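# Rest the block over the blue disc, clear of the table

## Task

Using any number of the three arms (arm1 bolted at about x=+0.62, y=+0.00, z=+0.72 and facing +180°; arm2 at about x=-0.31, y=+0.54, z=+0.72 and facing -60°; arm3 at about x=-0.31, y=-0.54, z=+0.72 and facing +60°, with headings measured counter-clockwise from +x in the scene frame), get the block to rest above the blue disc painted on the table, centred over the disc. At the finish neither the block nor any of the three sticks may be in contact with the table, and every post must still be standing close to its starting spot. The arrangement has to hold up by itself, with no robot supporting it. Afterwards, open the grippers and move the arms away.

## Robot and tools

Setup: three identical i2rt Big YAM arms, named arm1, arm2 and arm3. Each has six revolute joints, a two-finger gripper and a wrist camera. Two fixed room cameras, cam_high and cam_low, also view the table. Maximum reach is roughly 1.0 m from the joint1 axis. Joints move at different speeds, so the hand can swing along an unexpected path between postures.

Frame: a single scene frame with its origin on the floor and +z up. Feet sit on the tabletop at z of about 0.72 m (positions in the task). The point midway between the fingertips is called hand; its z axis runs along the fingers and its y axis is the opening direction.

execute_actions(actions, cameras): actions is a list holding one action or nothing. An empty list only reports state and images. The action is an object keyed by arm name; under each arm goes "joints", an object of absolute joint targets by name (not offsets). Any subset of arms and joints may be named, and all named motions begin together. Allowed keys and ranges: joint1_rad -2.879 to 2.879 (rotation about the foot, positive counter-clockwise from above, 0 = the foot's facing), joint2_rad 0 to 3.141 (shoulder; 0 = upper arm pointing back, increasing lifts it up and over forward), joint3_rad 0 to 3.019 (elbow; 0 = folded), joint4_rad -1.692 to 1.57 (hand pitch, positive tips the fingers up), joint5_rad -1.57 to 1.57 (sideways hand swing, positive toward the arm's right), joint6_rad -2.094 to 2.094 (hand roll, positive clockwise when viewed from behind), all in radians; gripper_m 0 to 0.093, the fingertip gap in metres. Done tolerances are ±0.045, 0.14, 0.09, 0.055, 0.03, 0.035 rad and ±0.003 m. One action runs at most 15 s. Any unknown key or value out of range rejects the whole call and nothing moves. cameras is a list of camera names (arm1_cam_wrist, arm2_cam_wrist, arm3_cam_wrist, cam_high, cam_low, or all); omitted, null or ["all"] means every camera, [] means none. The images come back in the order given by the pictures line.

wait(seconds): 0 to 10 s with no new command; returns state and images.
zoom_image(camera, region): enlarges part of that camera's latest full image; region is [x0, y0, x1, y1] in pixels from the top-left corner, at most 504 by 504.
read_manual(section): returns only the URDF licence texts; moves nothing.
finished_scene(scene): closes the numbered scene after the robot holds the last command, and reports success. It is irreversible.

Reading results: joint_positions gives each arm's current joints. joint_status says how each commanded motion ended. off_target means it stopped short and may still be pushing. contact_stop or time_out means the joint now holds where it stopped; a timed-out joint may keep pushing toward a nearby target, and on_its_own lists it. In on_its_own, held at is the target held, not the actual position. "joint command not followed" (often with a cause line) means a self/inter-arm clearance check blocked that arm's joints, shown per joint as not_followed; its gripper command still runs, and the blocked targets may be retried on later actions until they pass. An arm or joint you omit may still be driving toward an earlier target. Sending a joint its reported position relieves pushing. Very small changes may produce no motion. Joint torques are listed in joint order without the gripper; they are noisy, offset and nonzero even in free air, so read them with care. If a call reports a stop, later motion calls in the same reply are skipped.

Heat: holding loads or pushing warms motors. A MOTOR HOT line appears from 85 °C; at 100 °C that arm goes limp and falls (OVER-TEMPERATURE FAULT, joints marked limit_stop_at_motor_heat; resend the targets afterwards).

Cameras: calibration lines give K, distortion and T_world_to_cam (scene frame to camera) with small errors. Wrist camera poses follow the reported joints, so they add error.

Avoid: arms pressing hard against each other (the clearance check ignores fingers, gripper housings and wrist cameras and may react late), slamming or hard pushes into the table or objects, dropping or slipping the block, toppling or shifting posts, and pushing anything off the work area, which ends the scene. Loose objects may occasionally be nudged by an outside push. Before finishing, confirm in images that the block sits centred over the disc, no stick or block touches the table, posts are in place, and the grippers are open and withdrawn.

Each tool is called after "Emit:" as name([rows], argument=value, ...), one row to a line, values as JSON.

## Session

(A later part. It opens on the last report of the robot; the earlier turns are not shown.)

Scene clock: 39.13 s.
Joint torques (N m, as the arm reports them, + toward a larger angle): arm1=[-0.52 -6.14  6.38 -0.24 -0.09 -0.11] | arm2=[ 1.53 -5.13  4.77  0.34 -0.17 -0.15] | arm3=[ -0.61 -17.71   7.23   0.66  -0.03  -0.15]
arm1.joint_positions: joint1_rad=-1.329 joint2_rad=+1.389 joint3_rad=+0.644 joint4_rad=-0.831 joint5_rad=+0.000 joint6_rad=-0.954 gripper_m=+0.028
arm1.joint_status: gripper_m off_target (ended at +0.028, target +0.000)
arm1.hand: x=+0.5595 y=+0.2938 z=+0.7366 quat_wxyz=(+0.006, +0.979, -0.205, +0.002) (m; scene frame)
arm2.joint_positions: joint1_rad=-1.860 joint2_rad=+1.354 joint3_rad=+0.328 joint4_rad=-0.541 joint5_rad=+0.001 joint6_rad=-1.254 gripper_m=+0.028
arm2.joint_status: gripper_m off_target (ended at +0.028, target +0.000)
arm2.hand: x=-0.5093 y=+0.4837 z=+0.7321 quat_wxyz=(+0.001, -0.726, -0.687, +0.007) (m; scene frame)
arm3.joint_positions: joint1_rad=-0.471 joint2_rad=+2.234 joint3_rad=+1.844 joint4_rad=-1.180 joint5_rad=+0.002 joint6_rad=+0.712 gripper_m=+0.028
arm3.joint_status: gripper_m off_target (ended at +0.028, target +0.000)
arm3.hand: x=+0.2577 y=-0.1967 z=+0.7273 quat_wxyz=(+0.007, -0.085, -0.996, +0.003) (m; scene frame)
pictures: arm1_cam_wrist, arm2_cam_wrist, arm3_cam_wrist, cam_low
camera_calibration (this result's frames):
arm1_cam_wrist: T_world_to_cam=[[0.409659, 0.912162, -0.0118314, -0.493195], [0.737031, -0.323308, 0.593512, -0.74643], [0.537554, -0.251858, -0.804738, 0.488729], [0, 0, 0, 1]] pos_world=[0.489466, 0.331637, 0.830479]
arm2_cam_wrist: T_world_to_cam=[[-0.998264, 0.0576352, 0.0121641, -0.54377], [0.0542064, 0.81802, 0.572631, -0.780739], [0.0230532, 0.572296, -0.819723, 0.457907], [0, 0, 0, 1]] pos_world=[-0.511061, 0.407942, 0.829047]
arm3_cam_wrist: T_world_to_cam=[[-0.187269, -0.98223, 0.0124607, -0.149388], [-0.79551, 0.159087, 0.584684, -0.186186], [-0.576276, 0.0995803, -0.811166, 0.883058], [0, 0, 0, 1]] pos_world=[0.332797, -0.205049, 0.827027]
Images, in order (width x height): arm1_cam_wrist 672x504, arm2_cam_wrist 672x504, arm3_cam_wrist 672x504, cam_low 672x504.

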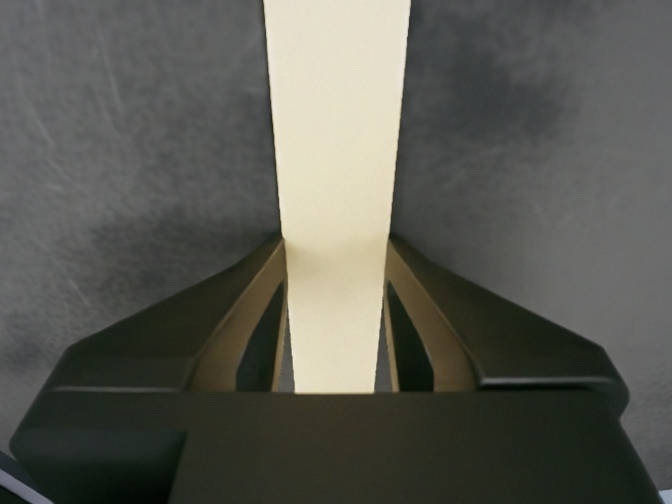

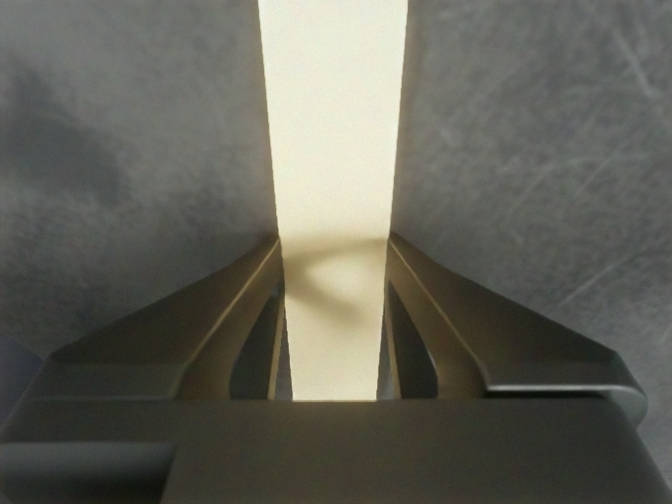

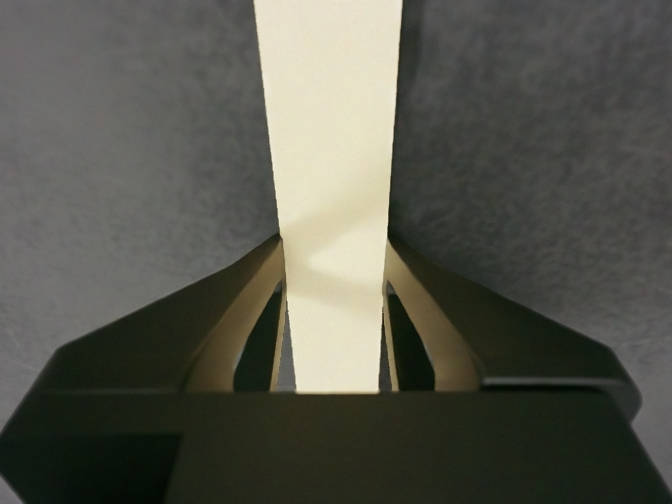

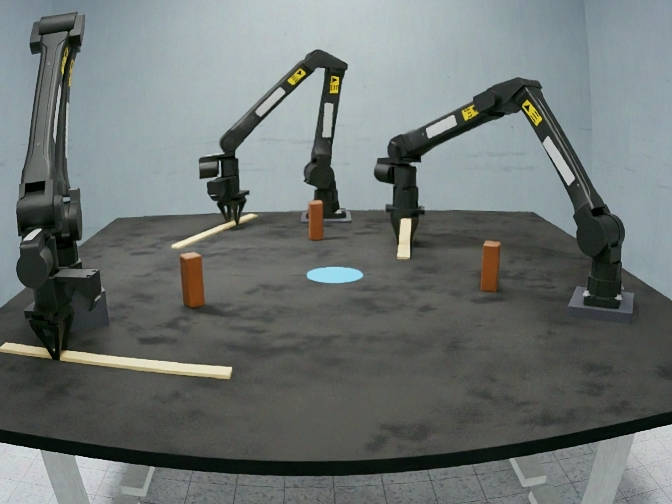

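Emit:
execute_actions([
  {"arm1": {"joints": {"joint2_rad": 1.29, "joint3_rad": 0.71}}, "arm2": {"joints": {"joint2_rad": 1.26, "joint3_rad": 0.41}}, "arm3": {"joints": {"joint2_rad": 2.09}}},
], cameras=["cam_low"])

Emit:
execute_actions([
  {"arm1": {"joints": {"joint2_rad": 1.13, "joint3_rad": 0.94, "joint4_rad": -1.36}}, "arm2": {"joints": {"joint2_rad": 1.19, "joint3_rad": 0.81, "joint4_rad": -1.17}}, "arm3": {"joints": {"joint2_rad": 1.52, "joint3_rad": 1.33, "joint4_rad": -1.37}}},
], cameras=["cam_low", "cam_high"])

Scene clock: 46.00 s.
Joint torques (N m, as the arm reports them, + toward a larger angle): arm1=[-0.54 -6.58 12.26  0.15 -0.09 -0.1 ] | arm2=[ 1.61 -5.75  8.03  0.69 -0.15 -0.14] | arm3=[ -0.87 -20.91   8.2    0.85  -0.02  -0.16]
arm1.joint_positions: joint1_rad=-1.329 joint2_rad=+1.282 joint3_rad=+0.679 joint4_rad=-0.834 joint5_rad=+0.000 joint6_rad=-0.954 gripper_m=+0.028
arm1.joint_status: all done
arm1.hand: x=+0.5541 y=+0.3201 z=+0.7785 quat_wxyz=(-0.057, +0.977, -0.204, -0.026) (m; scene frame)
arm2.joint_positions: joint1_rad=-1.860 joint2_rad=+1.258 joint3_rad=+0.391 joint4_rad=-0.538 joint5_rad=+0.001 joint6_rad=-1.254 gripper_m=+0.028
arm2.joint_status: all done
arm2.hand: x=-0.5592 y=+0.4706 z=+0.7682 quat_wxyz=(+0.039, -0.723, -0.685, +0.078) (m; scene frame)
arm3.joint_positions: joint1_rad=-0.471 joint2_rad=+2.110 joint3_rad=+1.839 joint4_rad=-1.180 joint5_rad=+0.002 joint6_rad=+0.712 gripper_m=+0.028
arm3.joint_status: all done
arm3.hand: x=+0.2674 y=-0.1913 z=+0.8052 quat_wxyz=(-0.041, -0.086, -0.995, -0.032) (m; scene frame)
pictures: cam_low
Images, in order (width x height): cam_low 672x504.

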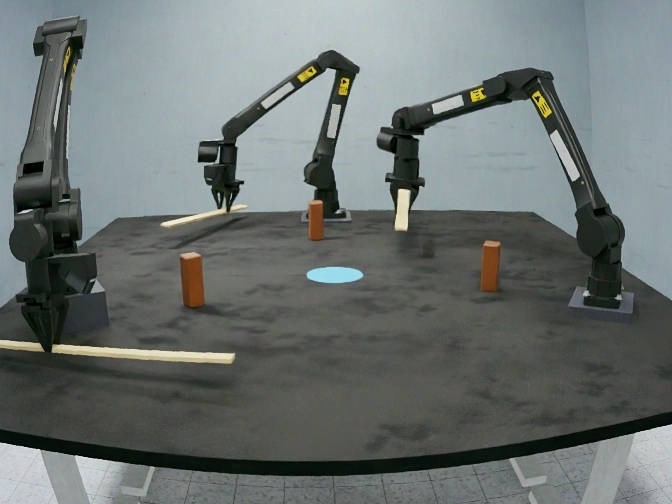

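Scene clock: 47.40 s.
Joint torques (N m, as the arm reports them, + toward a larger angle): arm1=[-0.53 -5.34 12.41 -0.13 -0.09 -0.11] | arm2=[ 1.69 -8.13 11.41 -0.54 -0.18 -0.13] | arm3=[-1.06 -9.72  7.7   0.15  0.02 -0.15]
arm1.joint_positions: joint1_rad=-1.329 joint2_rad=+1.117 joint3_rad=+0.922 joint4_rad=-1.347 joint5_rad=+0.000 joint6_rad=-0.954 gripper_m=+0.028
arm1.joint_status: all done
arm1.hand: x=+0.5597 y=+0.2943 z=+0.9072 quat_wxyz=(-0.009, +0.979, -0.205, -0.005) (m; scene frame)
arm2.joint_positions: joint1_rad=-1.860 joint2_rad=+1.192 joint3_rad=+0.779 joint4_rad=-1.159 joint5_rad=+0.001 joint6_rad=-1.255 gripper_m=+0.028
arm2.joint_status: all done
arm2.hand: x=-0.5938 y=+0.4622 z=+0.8988 quat_wxyz=(-0.001, -0.726, -0.688, +0.005) (m; scene frame)
arm3.joint_positions: joint1_rad=-0.471 joint2_rad=+1.507 joint3_rad=+1.328 joint4_rad=-1.367 joint5_rad=+0.002 joint6_rad=+0.712 gripper_m=+0.028
arm3.joint_status: all done
arm3.hand: x=+0.0769 y=-0.3067 z=+0.9336 quat_wxyz=(-0.003, -0.085, -0.996, -0.005) (m; scene frame)
pictures: cam_high, cam_low
Images, in order (width x height): cam_high 672x504, cam_low 672x504.

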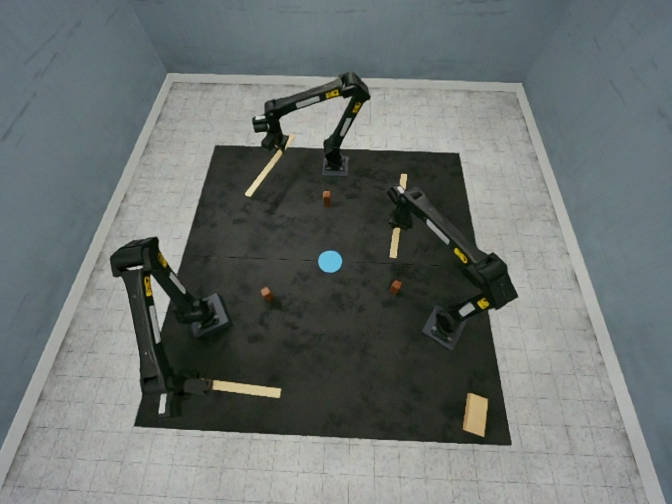

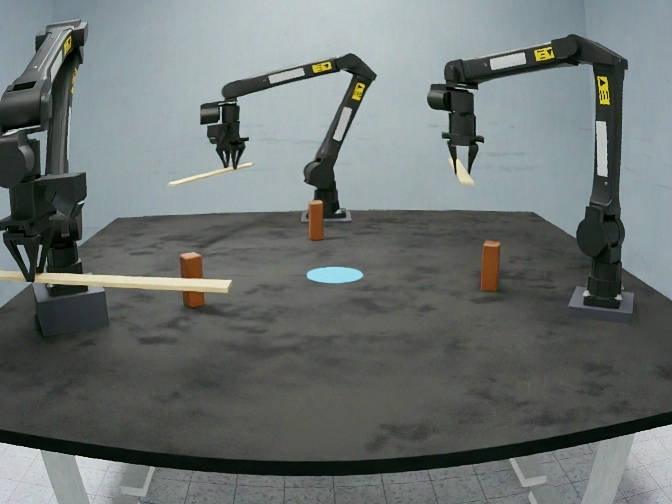

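Emit:
execute_actions([
  {"arm1": {"joints": {"joint1_rad": -0.43, "joint2_rad": 1.16, "joint3_rad": 1.13, "joint4_rad": -1.547, "joint6_rad": 0.012}}, "arm2": {"joints": {"joint1_rad": -0.51, "joint2_rad": 1.19, "joint3_rad": 0.92, "joint4_rad": -1.286, "joint6_rad": 0.012}}, "arm3": {"joints": {"joint1_rad": -0.38, "joint2_rad": 1.16, "joint3_rad": 1.05, "joint4_rad": -1.48, "joint6_rad": -0.012}}},
])

Scene clock: 51.13 s.
Joint torques (N m, as the arm reports them, + toward a larger angle): arm1=[ 0.9  -7.11 14.02 -0.22 -0.04  0.09] | arm2=[ 2.04 -8.3  11.91 -0.55 -0.05  0.07] | arm3=[-1.02 -4.47  7.65  0.15  0.05 -0.17]
arm1.joint_positions: joint1_rad=-0.437 joint2_rad=+1.161 joint3_rad=+1.099 joint4_rad=-1.534 joint5_rad=+0.001 joint6_rad=+0.002 gripper_m=+0.028
arm1.joint_status: all done
arm1.hand: x=+0.3459 y=+0.1431 z=+0.9628 quat_wxyz=(+0.007, +0.972, -0.235, +0.013) (m; scene frame)
arm2.joint_positions: joint1_rad=-0.511 joint2_rad=+1.192 joint3_rad=+0.888 joint4_rad=-1.275 joint5_rad=+0.000 joint6_rad=+0.002 gripper_m=+0.028
arm2.joint_status: all done
arm2.hand: x=-0.2970 y=+0.2312 z=+0.9380 quat_wxyz=(+0.002, -0.694, -0.720, +0.003) (m; scene frame)
arm3.joint_positions: joint1_rad=-0.372 joint2_rad=+1.149 joint3_rad=+1.049 joint4_rad=-1.477 joint5_rad=+0.000 joint6_rad=+0.003 gripper_m=+0.028
arm3.joint_status: all done
arm3.hand: x=-0.0600 y=-0.3529 z=+0.9566 quat_wxyz=(+0.011, +0.314, -0.949, +0.000) (m; scene frame)
pictures: arm1_cam_wrist, arm2_cam_wrist, arm3_cam_wrist, cam_high, cam_low
camera_calibration (this result's frames):
arm1_cam_wrist: T_world_to_cam=[[0.466215, 0.884645, -0.00683791, -0.285973], [0.701617, -0.365027, 0.611954, -0.771577], [0.538867, -0.2901, -0.790863, 0.739249], [0, 0, 0, 1]] pos_world=[0.27632, 0.185794, 1.05486]
arm2_cam_wrist: T_world_to_cam=[[-0.99935, -0.0350761, 0.00832061, -0.295094], [-0.023762, 0.814508, 0.579666, -0.732577], [-0.0271096, 0.579092, -0.814812, 0.745281], [0, 0, 0, 1]] pos_world=[-0.292105, 0.154753, 1.03437]
arm3_cam_wrist: T_world_to_cam=[[0.581871, -0.813279, -0.00153662, -0.246025], [-0.655468, -0.47008, 0.59109, -0.767875], [-0.481444, -0.342931, -0.806604, 0.746686], [0, 0, 0, 1]] pos_world=[-0.000674823, -0.304988, 1.05579]
Images, in order (width x height): arm1_cam_wrist 672x504, arm2_cam_wrist 672x504, arm3_cam_wrist 672x504, cam_high 672x504, cam_low 672x504.

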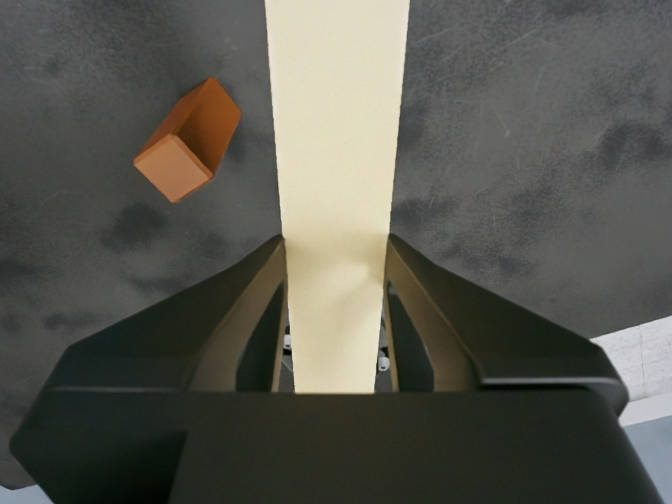

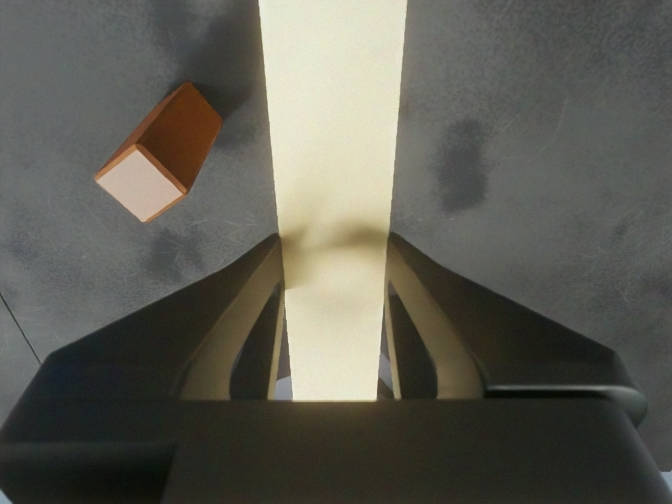

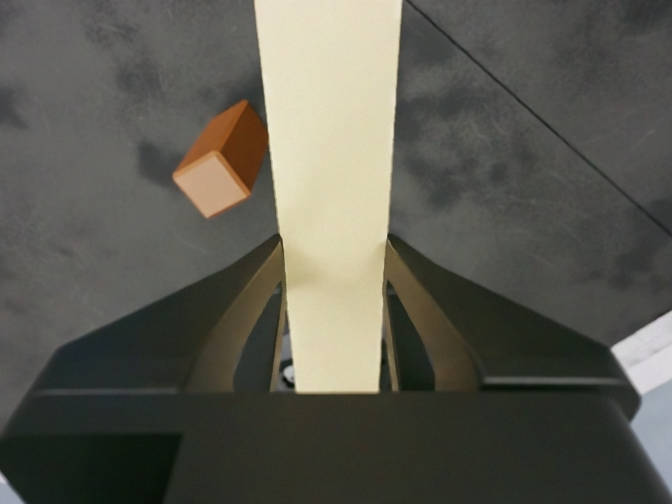

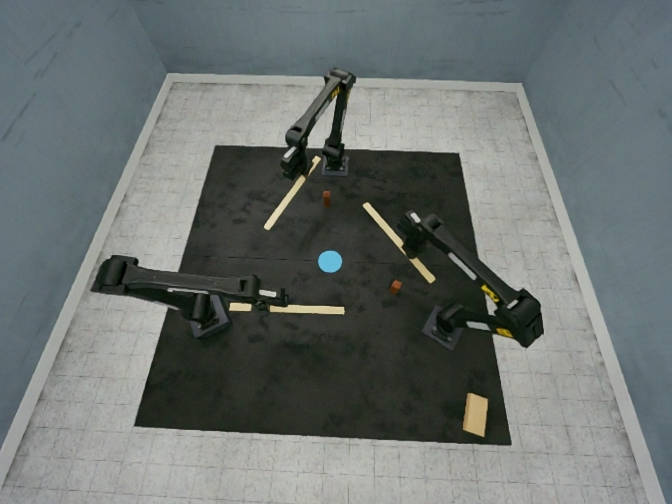

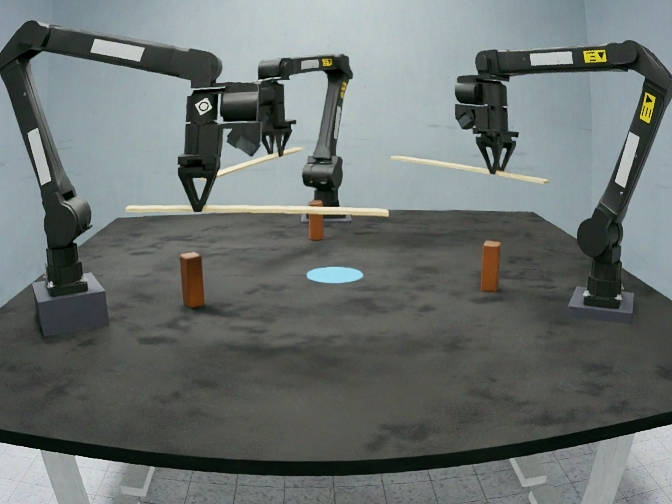

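Emit:
zoom_image(camera="cam_high", region=[210, 140, 450, 340])

Region (210, 140, 450, 340) of cam_high's 672x504 image, scaled by 2.100, with more detail than that image has.

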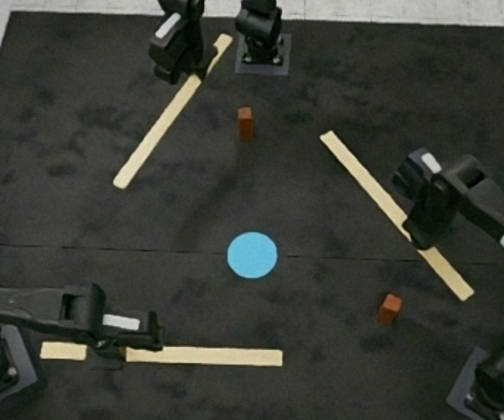

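Emit:
zoom_image(camera="cam_high", region=[255, 140, 355, 240])

Emit:
zoom_image(camera="cam_low", region=[110, 110, 400, 250])

Region (255, 140, 355, 240) of cam_high's 672x504 image, scaled by 5.040, with more detail than that image has.

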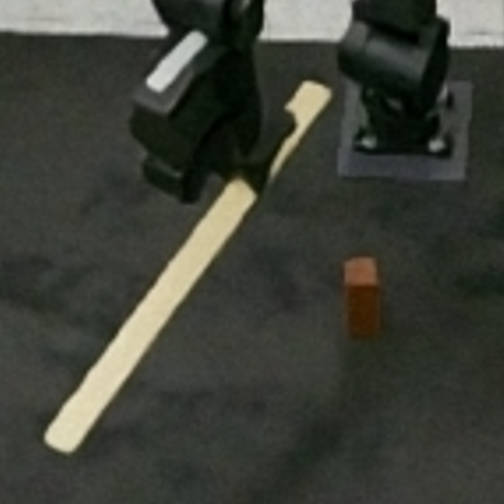

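Region (110, 110, 400, 250) of cam_low's 672x504 image, scaled by 1.738, with more detail than that image has; it fills the top 243 rows of this view, and the rest is white.

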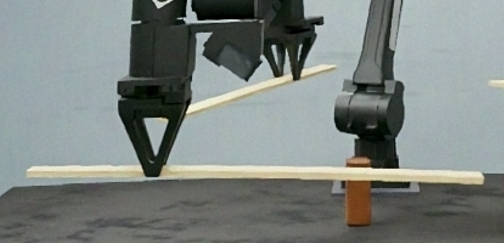

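Emit:
execute_actions([
  {"arm2": {"joints": {"joint1_rad": -0.146, "joint2_rad": 1.222, "joint3_rad": 0.732, "joint4_rad": -0.863, "joint6_rad": -0.138}}},
], cameras=["arm2_cam_wrist", "cam_high", "cam_low"])

Scene clock: 60.87 s.
Joint torques (N m, as the arm reports them, + toward a larger angle): arm1=[ 0.83 -7.18 14.03 -0.21 -0.03  0.09] | arm2=[ 1.34 -7.98  9.59  1.01 -0.07 -0.16] | arm3=[-0.94 -4.64  7.62  0.16  0.02 -0.17]
arm1.joint_positions: joint1_rad=-0.437 joint2_rad=+1.161 joint3_rad=+1.099 joint4_rad=-1.534 joint5_rad=+0.001 joint6_rad=+0.002 gripper_m=+0.028
arm1.joint_status: not commanded
arm1.hand: x=+0.3459 y=+0.1431 z=+0.9628 quat_wxyz=(+0.007, +0.972, -0.236, +0.013) (m; scene frame)
arm2.joint_positions: joint1_rad=-0.146 joint2_rad=+1.223 joint3_rad=+0.720 joint4_rad=-0.879 joint5_rad=+0.000 joint6_rad=-0.129 gripper_m=+0.028
arm2.joint_status: all done
arm2.hand: x=-0.1769 y=+0.2273 z=+0.8740 quat_wxyz=(-0.075, -0.493, -0.865, +0.062) (m; scene frame)
arm3.joint_positions: joint1_rad=-0.372 joint2_rad=+1.149 joint3_rad=+1.049 joint4_rad=-1.477 joint5_rad=+0.000 joint6_rad=+0.002 gripper_m=+0.028
arm3.joint_status: not commanded
arm3.hand: x=-0.0600 y=-0.3529 z=+0.9566 quat_wxyz=(+0.011, +0.314, -0.949, +0.000) (m; scene frame)
pictures: arm2_cam_wrist, cam_high, cam_low
camera_calibration (this result's frames):
arm2_cam_wrist: T_world_to_cam=[[-0.863269, -0.50352, 0.0351259, -0.0675468], [-0.445984, 0.793509, 0.414055, -0.614613], [-0.236358, 0.341775, -0.909574, 0.798339], [0, 0, 0, 1]] pos_world=[-0.143725, 0.180838, 0.983005]
Images, in order (width x height): arm2_cam_wrist 672x504, cam_high 672x504, cam_low 672x504.

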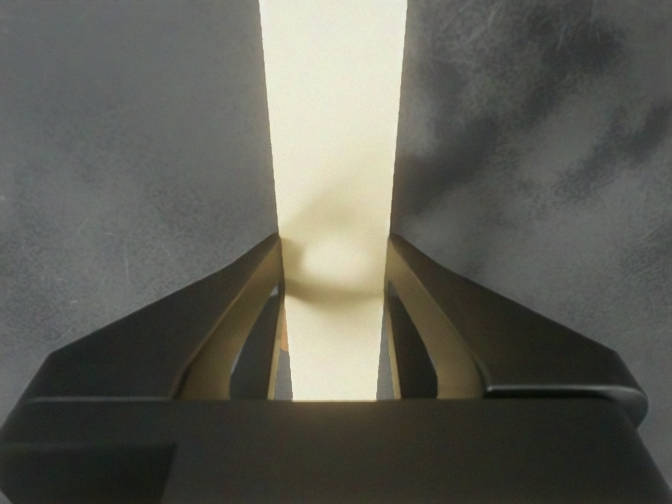

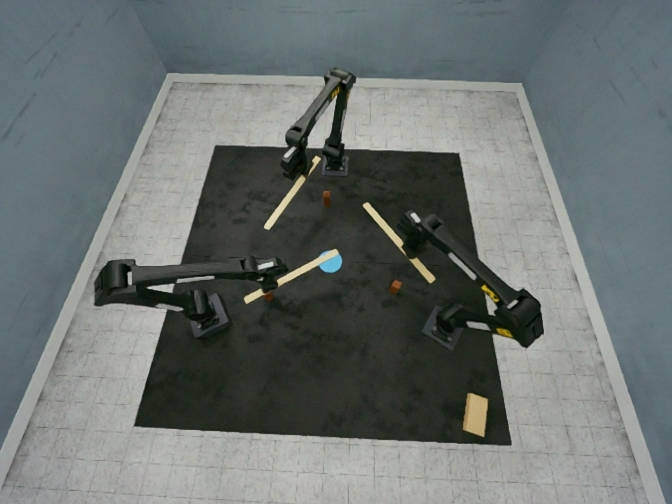

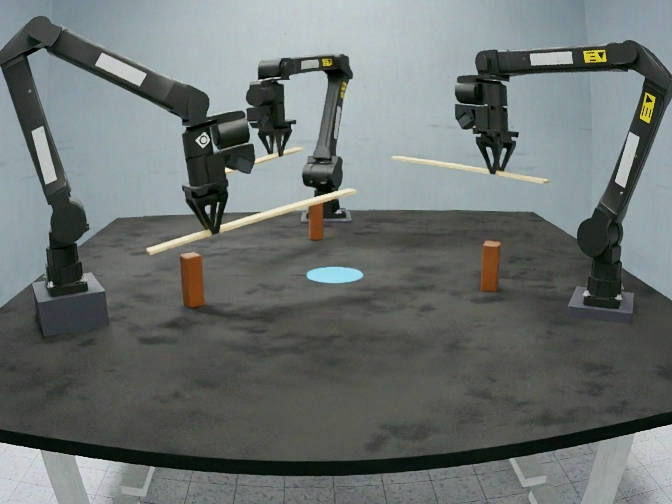

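Emit:
zoom_image(camera="cam_high", region=[230, 230, 360, 320])

Emit:
zoom_image(camera="cam_low", region=[130, 170, 380, 320])

Region (230, 230, 360, 320) of cam_high's 672x504 image, scaled by 3.877, with more detail than that image has; it fills the top 349 rows of this view, and the rest is white.

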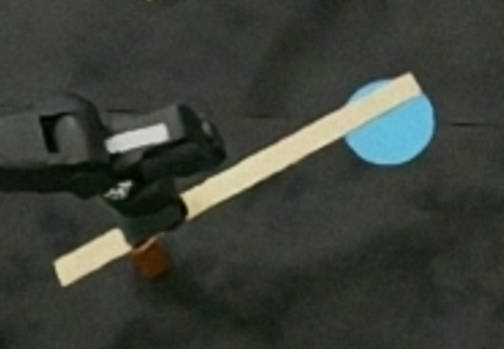

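Region (130, 170, 380, 320) of cam_low's 672x504 image, scaled by 2.016, with more detail than that image has; it fills the top 302 rows of this view, and the rest is white.

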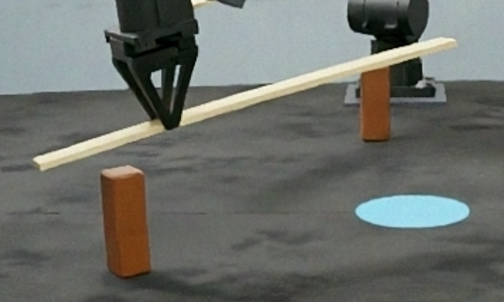

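Emit:
execute_actions([
  {"arm2": {"joints": {"joint1_rad": -0.122, "joint2_rad": 1.24, "joint3_rad": 0.675, "joint4_rad": -0.755, "joint6_rad": -0.10}}, "arm1": {"joints": {"joint1_rad": -0.053, "joint4_rad": -1.40, "joint6_rad": -0.085}}},
], cameras=["arm2_cam_wrist", "cam_high", "cam_low"])

Scene clock: 65.00 s.
Joint torques (N m, as the arm reports them, + toward a larger angle): arm1=[ 0.51 -7.39 14.29  1.14 -0.04 -0.12] | arm2=[ 2.33 -7.7   8.96  1.15 -0.06  0.04] | arm3=[-1.32 -4.72  7.64  0.18  0.03 -0.15]
arm1.joint_positions: joint1_rad=-0.056 joint2_rad=+1.161 joint3_rad=+1.099 joint4_rad=-1.416 joint5_rad=+0.001 joint6_rad=-0.076 gripper_m=+0.028
arm1.joint_status: all done
arm1.hand: x=+0.2843 y=+0.0339 z=+0.9647 quat_wxyz=(+0.000, +0.999, -0.009, -0.046) (m; scene frame)
arm2.joint_positions: joint1_rad=-0.128 joint2_rad=+1.235 joint3_rad=+0.670 joint4_rad=-0.772 joint5_rad=+0.000 joint6_rad=-0.109 gripper_m=+0.028
arm2.joint_status: all done
arm2.hand: x=-0.1702 y=+0.2267 z=+0.8564 quat_wxyz=(-0.094, -0.492, -0.862, +0.074) (m; scene frame)
arm3.joint_positions: joint1_rad=-0.372 joint2_rad=+1.149 joint3_rad=+1.049 joint4_rad=-1.477 joint5_rad=+0.000 joint6_rad=+0.002 gripper_m=+0.028
arm3.joint_status: not commanded
arm3.hand: x=-0.0600 y=-0.3529 z=+0.9566 quat_wxyz=(+0.011, +0.314, -0.949, +0.000) (m; scene frame)
pictures: arm2_cam_wrist, cam_high, cam_low
camera_calibration (this result's frames):
arm2_cam_wrist: T_world_to_cam=[[-0.864368, -0.501562, 0.0361059, -0.0629081], [-0.453997, 0.809238, 0.372855, -0.573458], [-0.216228, 0.305892, -0.927187, 0.810839], [0, 0, 0, 1]] pos_world=[-0.139398, 0.184483, 0.967887]
Images, in order (width x height): arm2_cam_wrist 672x504, cam_high 672x504, cam_low 672x504.

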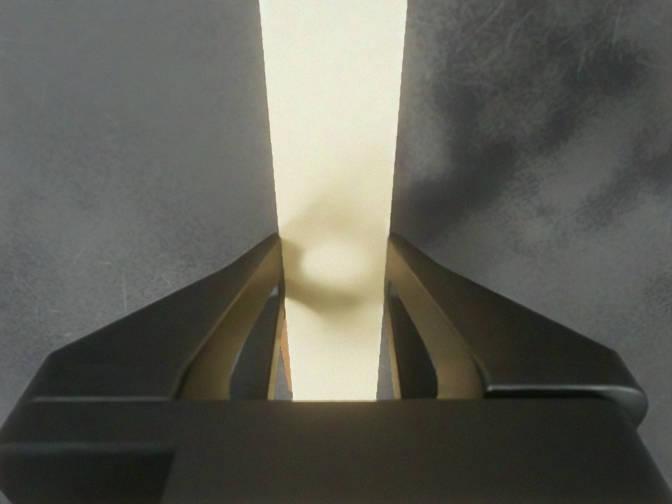

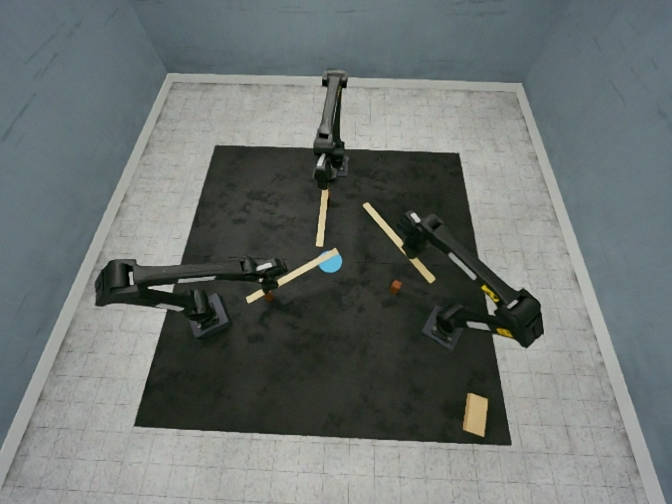

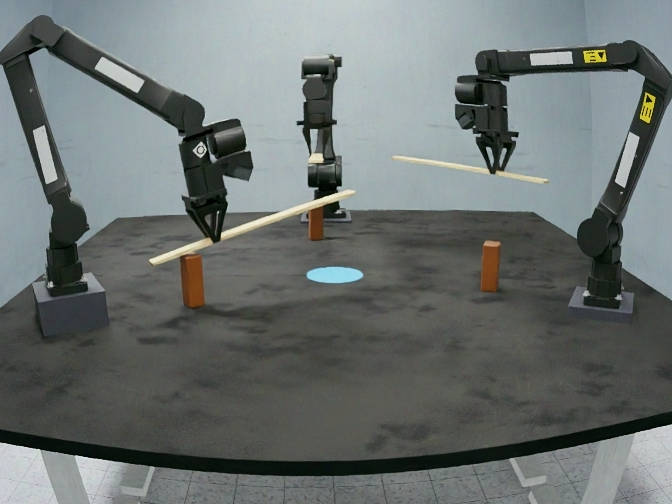

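Emit:
zoom_image(camera="cam_low", region=[140, 200, 260, 310])

Emit:
zoom_image(camera="arm2_cam_wrist", region=[240, 270, 430, 410])

Region (140, 200, 260, 310) of cam_low's 672x504 image, scaled by 4.200, with more detail than that image has; it fills the top 462 rows of this view, and the rest is white.

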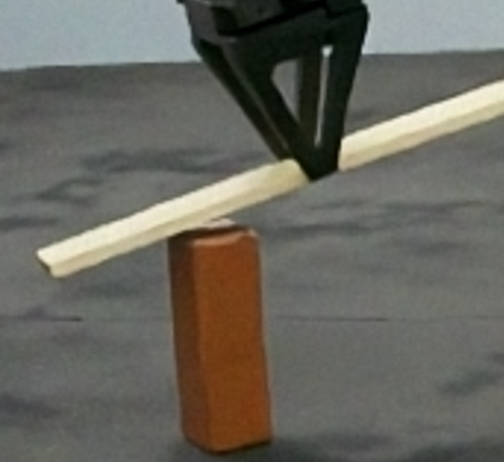

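Region (240, 270, 430, 410) of arm2_cam_wrist's 672x504 image, scaled by 2.653, with more detail than that image has; it fills the top 371 rows of this view, and the rest is white.

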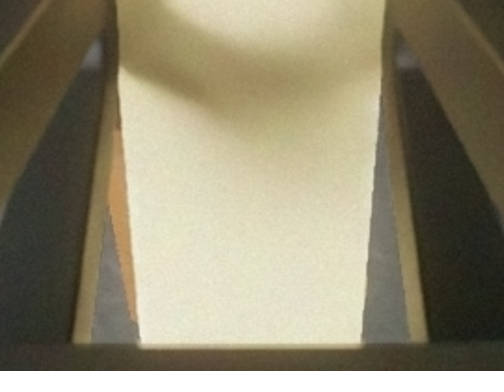

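Emit:
execute_actions([
  {"arm1": {"joints": {"joint4_rad": -1.085}}},
], cameras=[])

Emit:
execute_actions([
  {"arm1": {"joints": {"joint2_rad": 1.272, "joint3_rad": 1.018}}},
], cameras=["arm1_cam_wrist", "cam_high", "cam_low"])

Scene clock: 66.80 s.
Joint torques (N m, as the arm reports them, + toward a larger angle): arm1=[ 0.64 -7.96 14.91  1.93 -0.04 -0.12] | arm2=[ 1.93 -8.13  8.95  1.22 -0.05  0.03] | arm3=[-1.1  -4.43  7.64  0.15  0.04 -0.18]
arm1.joint_positions: joint1_rad=-0.056 joint2_rad=+1.161 joint3_rad=+1.099 joint4_rad=-1.106 joint5_rad=+0.001 joint6_rad=-0.076 gripper_m=+0.028
arm1.joint_status: all done
arm1.hand: x=+0.2110 y=+0.0409 z=+0.9832 quat_wxyz=(-0.013, +0.980, -0.009, -0.199) (m; scene frame)
arm2.joint_positions: joint1_rad=-0.128 joint2_rad=+1.235 joint3_rad=+0.670 joint4_rad=-0.772 joint5_rad=+0.000 joint6_rad=-0.109 gripper_m=+0.028
arm2.joint_status: not commanded
arm2.hand: x=-0.1702 y=+0.2267 z=+0.8564 quat_wxyz=(-0.094, -0.492, -0.862, +0.074) (m; scene frame)
arm3.joint_positions: joint1_rad=-0.372 joint2_rad=+1.149 joint3_rad=+1.049 joint4_rad=-1.477 joint5_rad=+0.000 joint6_rad=+0.002 gripper_m=+0.028
arm3.joint_status: not commanded
arm3.hand: x=-0.0600 y=-0.3529 z=+0.9566 quat_wxyz=(+0.011, +0.314, -0.949, +0.000) (m; scene frame)
pictures: none
No camera images: the call's "cameras" was empty. Leave "cameras" out to get every camera's image.

Scene clock: 67.77 s.
Joint torques (N m, as the arm reports them, + toward a larger angle): arm1=[ 0.62 -9.52 11.11  1.3  -0.04 -0.12] | arm2=[ 2.28 -7.78  8.86  1.08 -0.06  0.07] | arm3=[-1.29 -4.69  7.62  0.17  0.05 -0.18]
arm1.joint_positions: joint1_rad=-0.056 joint2_rad=+1.281 joint3_rad=+1.016 joint4_rad=-1.098 joint5_rad=+0.001 joint6_rad=-0.076 gripper_m=+0.028
arm1.joint_status: all done
arm1.hand: x=+0.2238 y=+0.0390 z=+0.9009 quat_wxyz=(-0.005, +0.995, -0.009, -0.104) (m; scene frame)
arm2.joint_positions: joint1_rad=-0.128 joint2_rad=+1.235 joint3_rad=+0.670 joint4_rad=-0.772 joint5_rad=+0.000 joint6_rad=-0.109 gripper_m=+0.028
arm2.joint_status: not commanded
arm2.hand: x=-0.1702 y=+0.2267 z=+0.8564 quat_wxyz=(-0.094, -0.492, -0.862, +0.074) (m; scene frame)
arm3.joint_positions: joint1_rad=-0.372 joint2_rad=+1.149 joint3_rad=+1.049 joint4_rad=-1.477 joint5_rad=+0.000 joint6_rad=+0.002 gripper_m=+0.028
arm3.joint_status: not commanded
arm3.hand: x=-0.0600 y=-0.3529 z=+0.9566 quat_wxyz=(+0.011, +0.314, -0.949, +0.000) (m; scene frame)
pictures: arm1_cam_wrist, cam_high, cam_low
camera_calibration (this result's frames):
arm1_cam_wrist: T_world_to_cam=[[0.0283866, 0.999581, 0.00565044, -0.0551846], [0.911901, -0.0282111, 0.409439, -0.563677], [0.409427, -0.00646995, -0.91232, 0.853202], [0, 0, 0, 1]] pos_world=[0.16626, 0.0447797, 1.0095]
Images, in order (width x height): arm1_cam_wrist 672x504, cam_high 672x504, cam_low 672x504.

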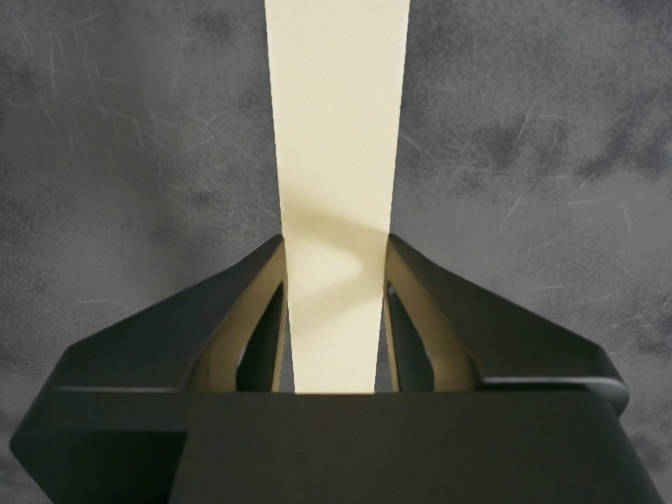

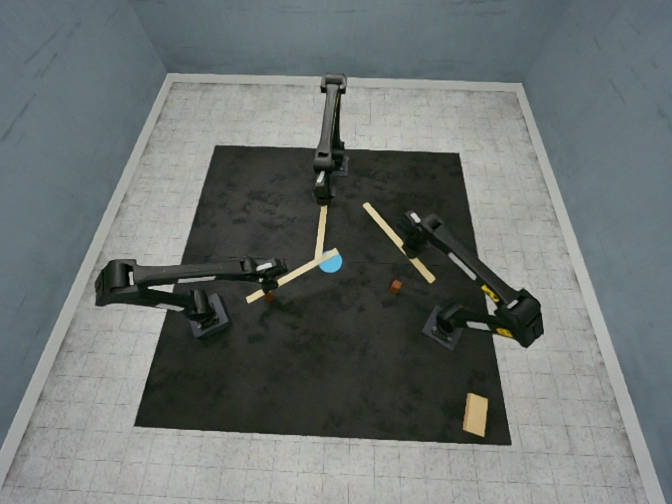

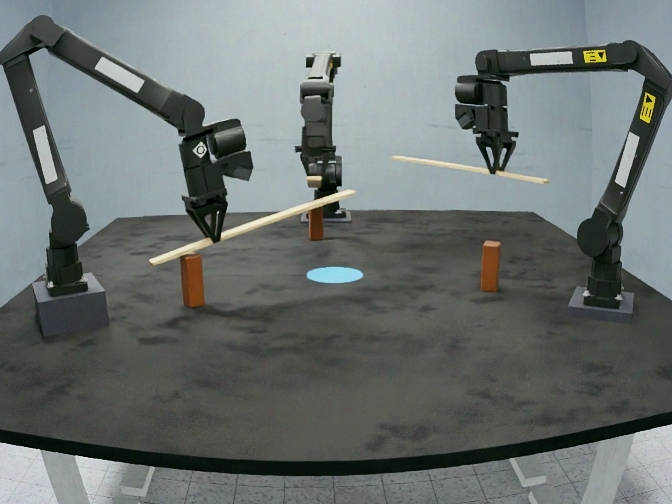

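Emit:
execute_actions(actions=[])

Scene clock: 69.10 s.
Joint torques (N m, as the arm reports them, + toward a larger angle): arm1=[ 0.51 -9.56 11.12  1.32 -0.04 -0.12] | arm2=[ 2.28 -7.65  8.95  1.18 -0.06  0.07] | arm3=[-1.33 -4.65  7.61  0.16  0.04 -0.16]
arm1.joint_positions: joint1_rad=-0.056 joint2_rad=+1.281 joint3_rad=+1.016 joint4_rad=-1.098 joint5_rad=+0.001 joint6_rad=-0.076 gripper_m=+0.028
arm1.joint_status: all done
arm1.hand: x=+0.2238 y=+0.0390 z=+0.9009 quat_wxyz=(-0.005, +0.995, -0.009, -0.104) (m; scene frame)
arm2.joint_positions: joint1_rad=-0.128 joint2_rad=+1.235 joint3_rad=+0.670 joint4_rad=-0.772 joint5_rad=+0.000 joint6_rad=-0.109 gripper_m=+0.028
arm2.joint_status: not commanded
arm2.hand: x=-0.1702 y=+0.2267 z=+0.8564 quat_wxyz=(-0.094, -0.492, -0.862, +0.074) (m; scene frame)
arm3.joint_positions: joint1_rad=-0.372 joint2_rad=+1.149 joint3_rad=+1.049 joint4_rad=-1.477 joint5_rad=+0.000 joint6_rad=+0.002 gripper_m=+0.028
arm3.joint_status: not commanded
arm3.hand: x=-0.0600 y=-0.3529 z=+0.9566 quat_wxyz=(+0.011, +0.314, -0.949, +0.000) (m; scene frame)
pictures: arm1_cam_wrist, arm2_cam_wrist, arm3_cam_wrist, cam_high, cam_low
camera_calibration (this result's frames):
arm1_cam_wrist: T_world_to_cam=[[0.0283866, 0.999581, 0.00565044, -0.0551846], [0.911901, -0.0282111, 0.409439, -0.563677], [0.409427, -0.00646995, -0.91232, 0.853202], [0, 0, 0, 1]] pos_world=[0.16626, 0.0447797, 1.0095]
arm2_cam_wrist: T_world_to_cam=[[-0.864368, -0.501562, 0.0361059, -0.0629081], [-0.453997, 0.809238, 0.372855, -0.573458], [-0.216228, 0.305892, -0.927187, 0.810839], [0, 0, 0, 1]] pos_world=[-0.139398, 0.184483, 0.967887]
arm3_cam_wrist: T_world_to_cam=[[0.582182, -0.813057, -0.00154454, -0.245921], [-0.655287, -0.470334, 0.591088, -0.767952], [-0.481315, -0.343108, -0.806606, 0.746633], [0, 0, 0, 1]] pos_world=[-0.000692864, -0.304966, 1.05579]
Images, in order (width x height): arm1_cam_wrist 672x504, arm2_cam_wrist 672x504, arm3_cam_wrist 672x504, cam_high 672x504, cam_low 672x504.

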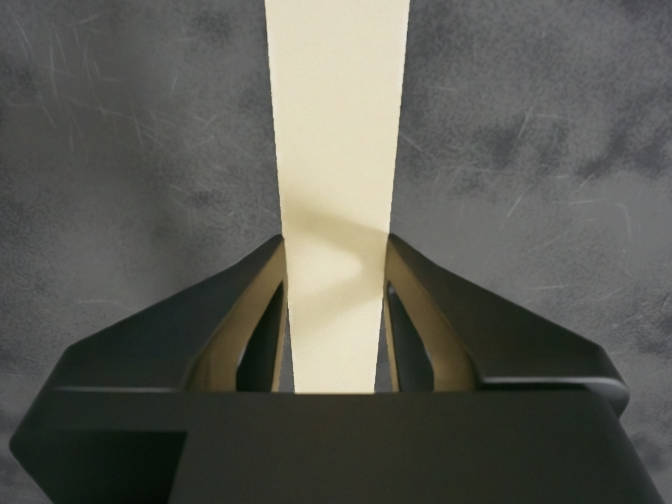

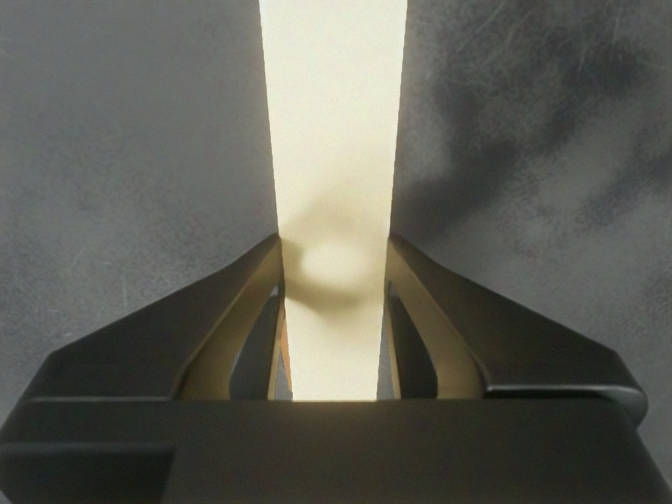

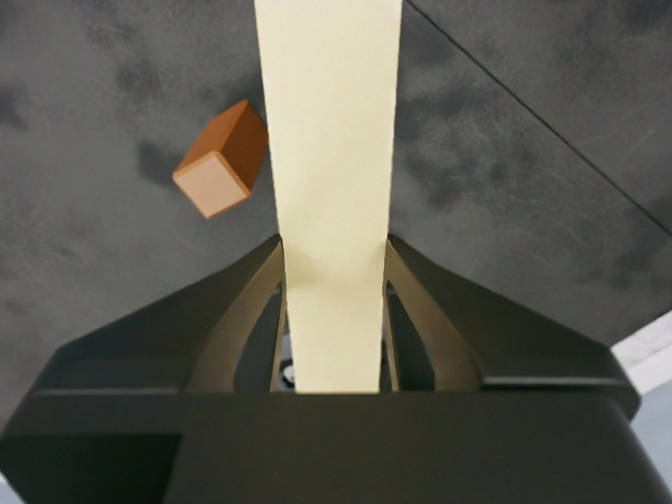

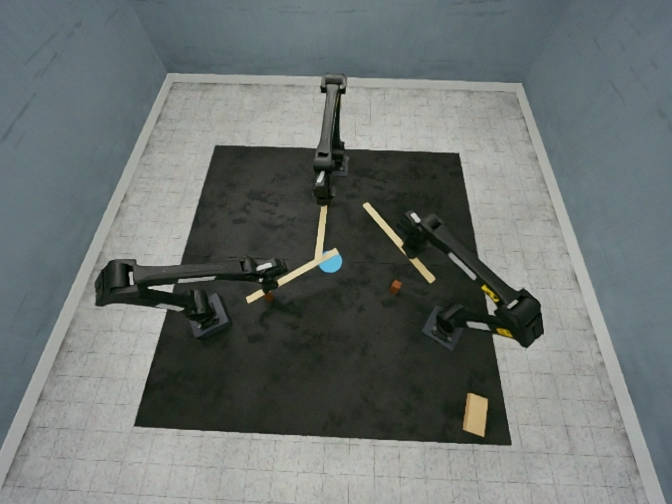

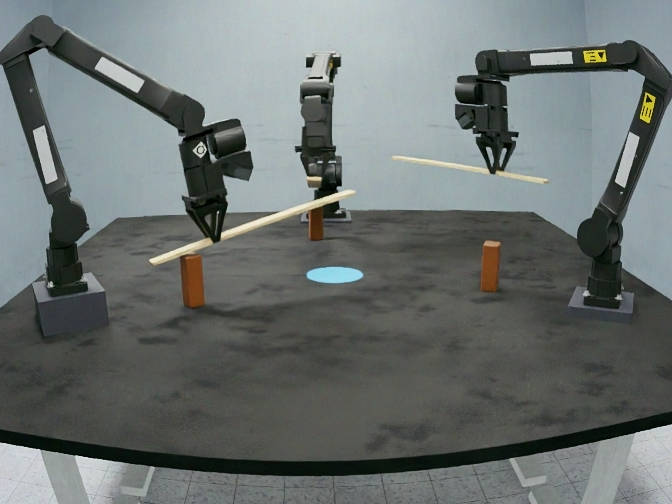

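Emit:
zoom_image(camera="cam_high", region=[230, 150, 450, 320])

Emit:
zoom_image(camera="cam_low", region=[140, 130, 420, 320])

Region (230, 150, 450, 320) of cam_high's 672x504 image, scaled by 2.291, with more detail than that image has; it fills the top 389 rows of this view, and the rest is white.

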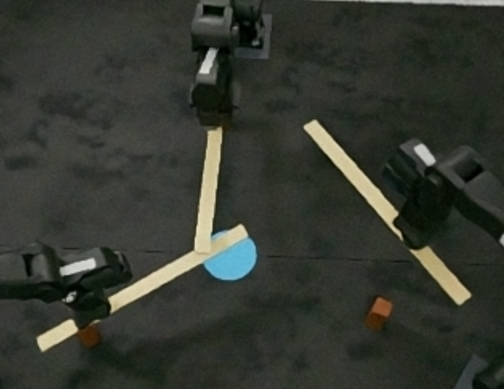

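Region (140, 130, 420, 320) of cam_low's 672x504 image, scaled by 1.800, with more detail than that image has; it fills the top 342 rows of this view, and the rest is white.

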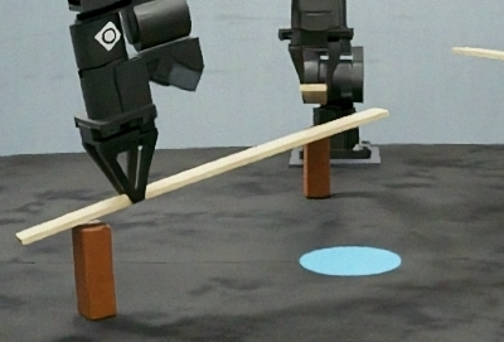

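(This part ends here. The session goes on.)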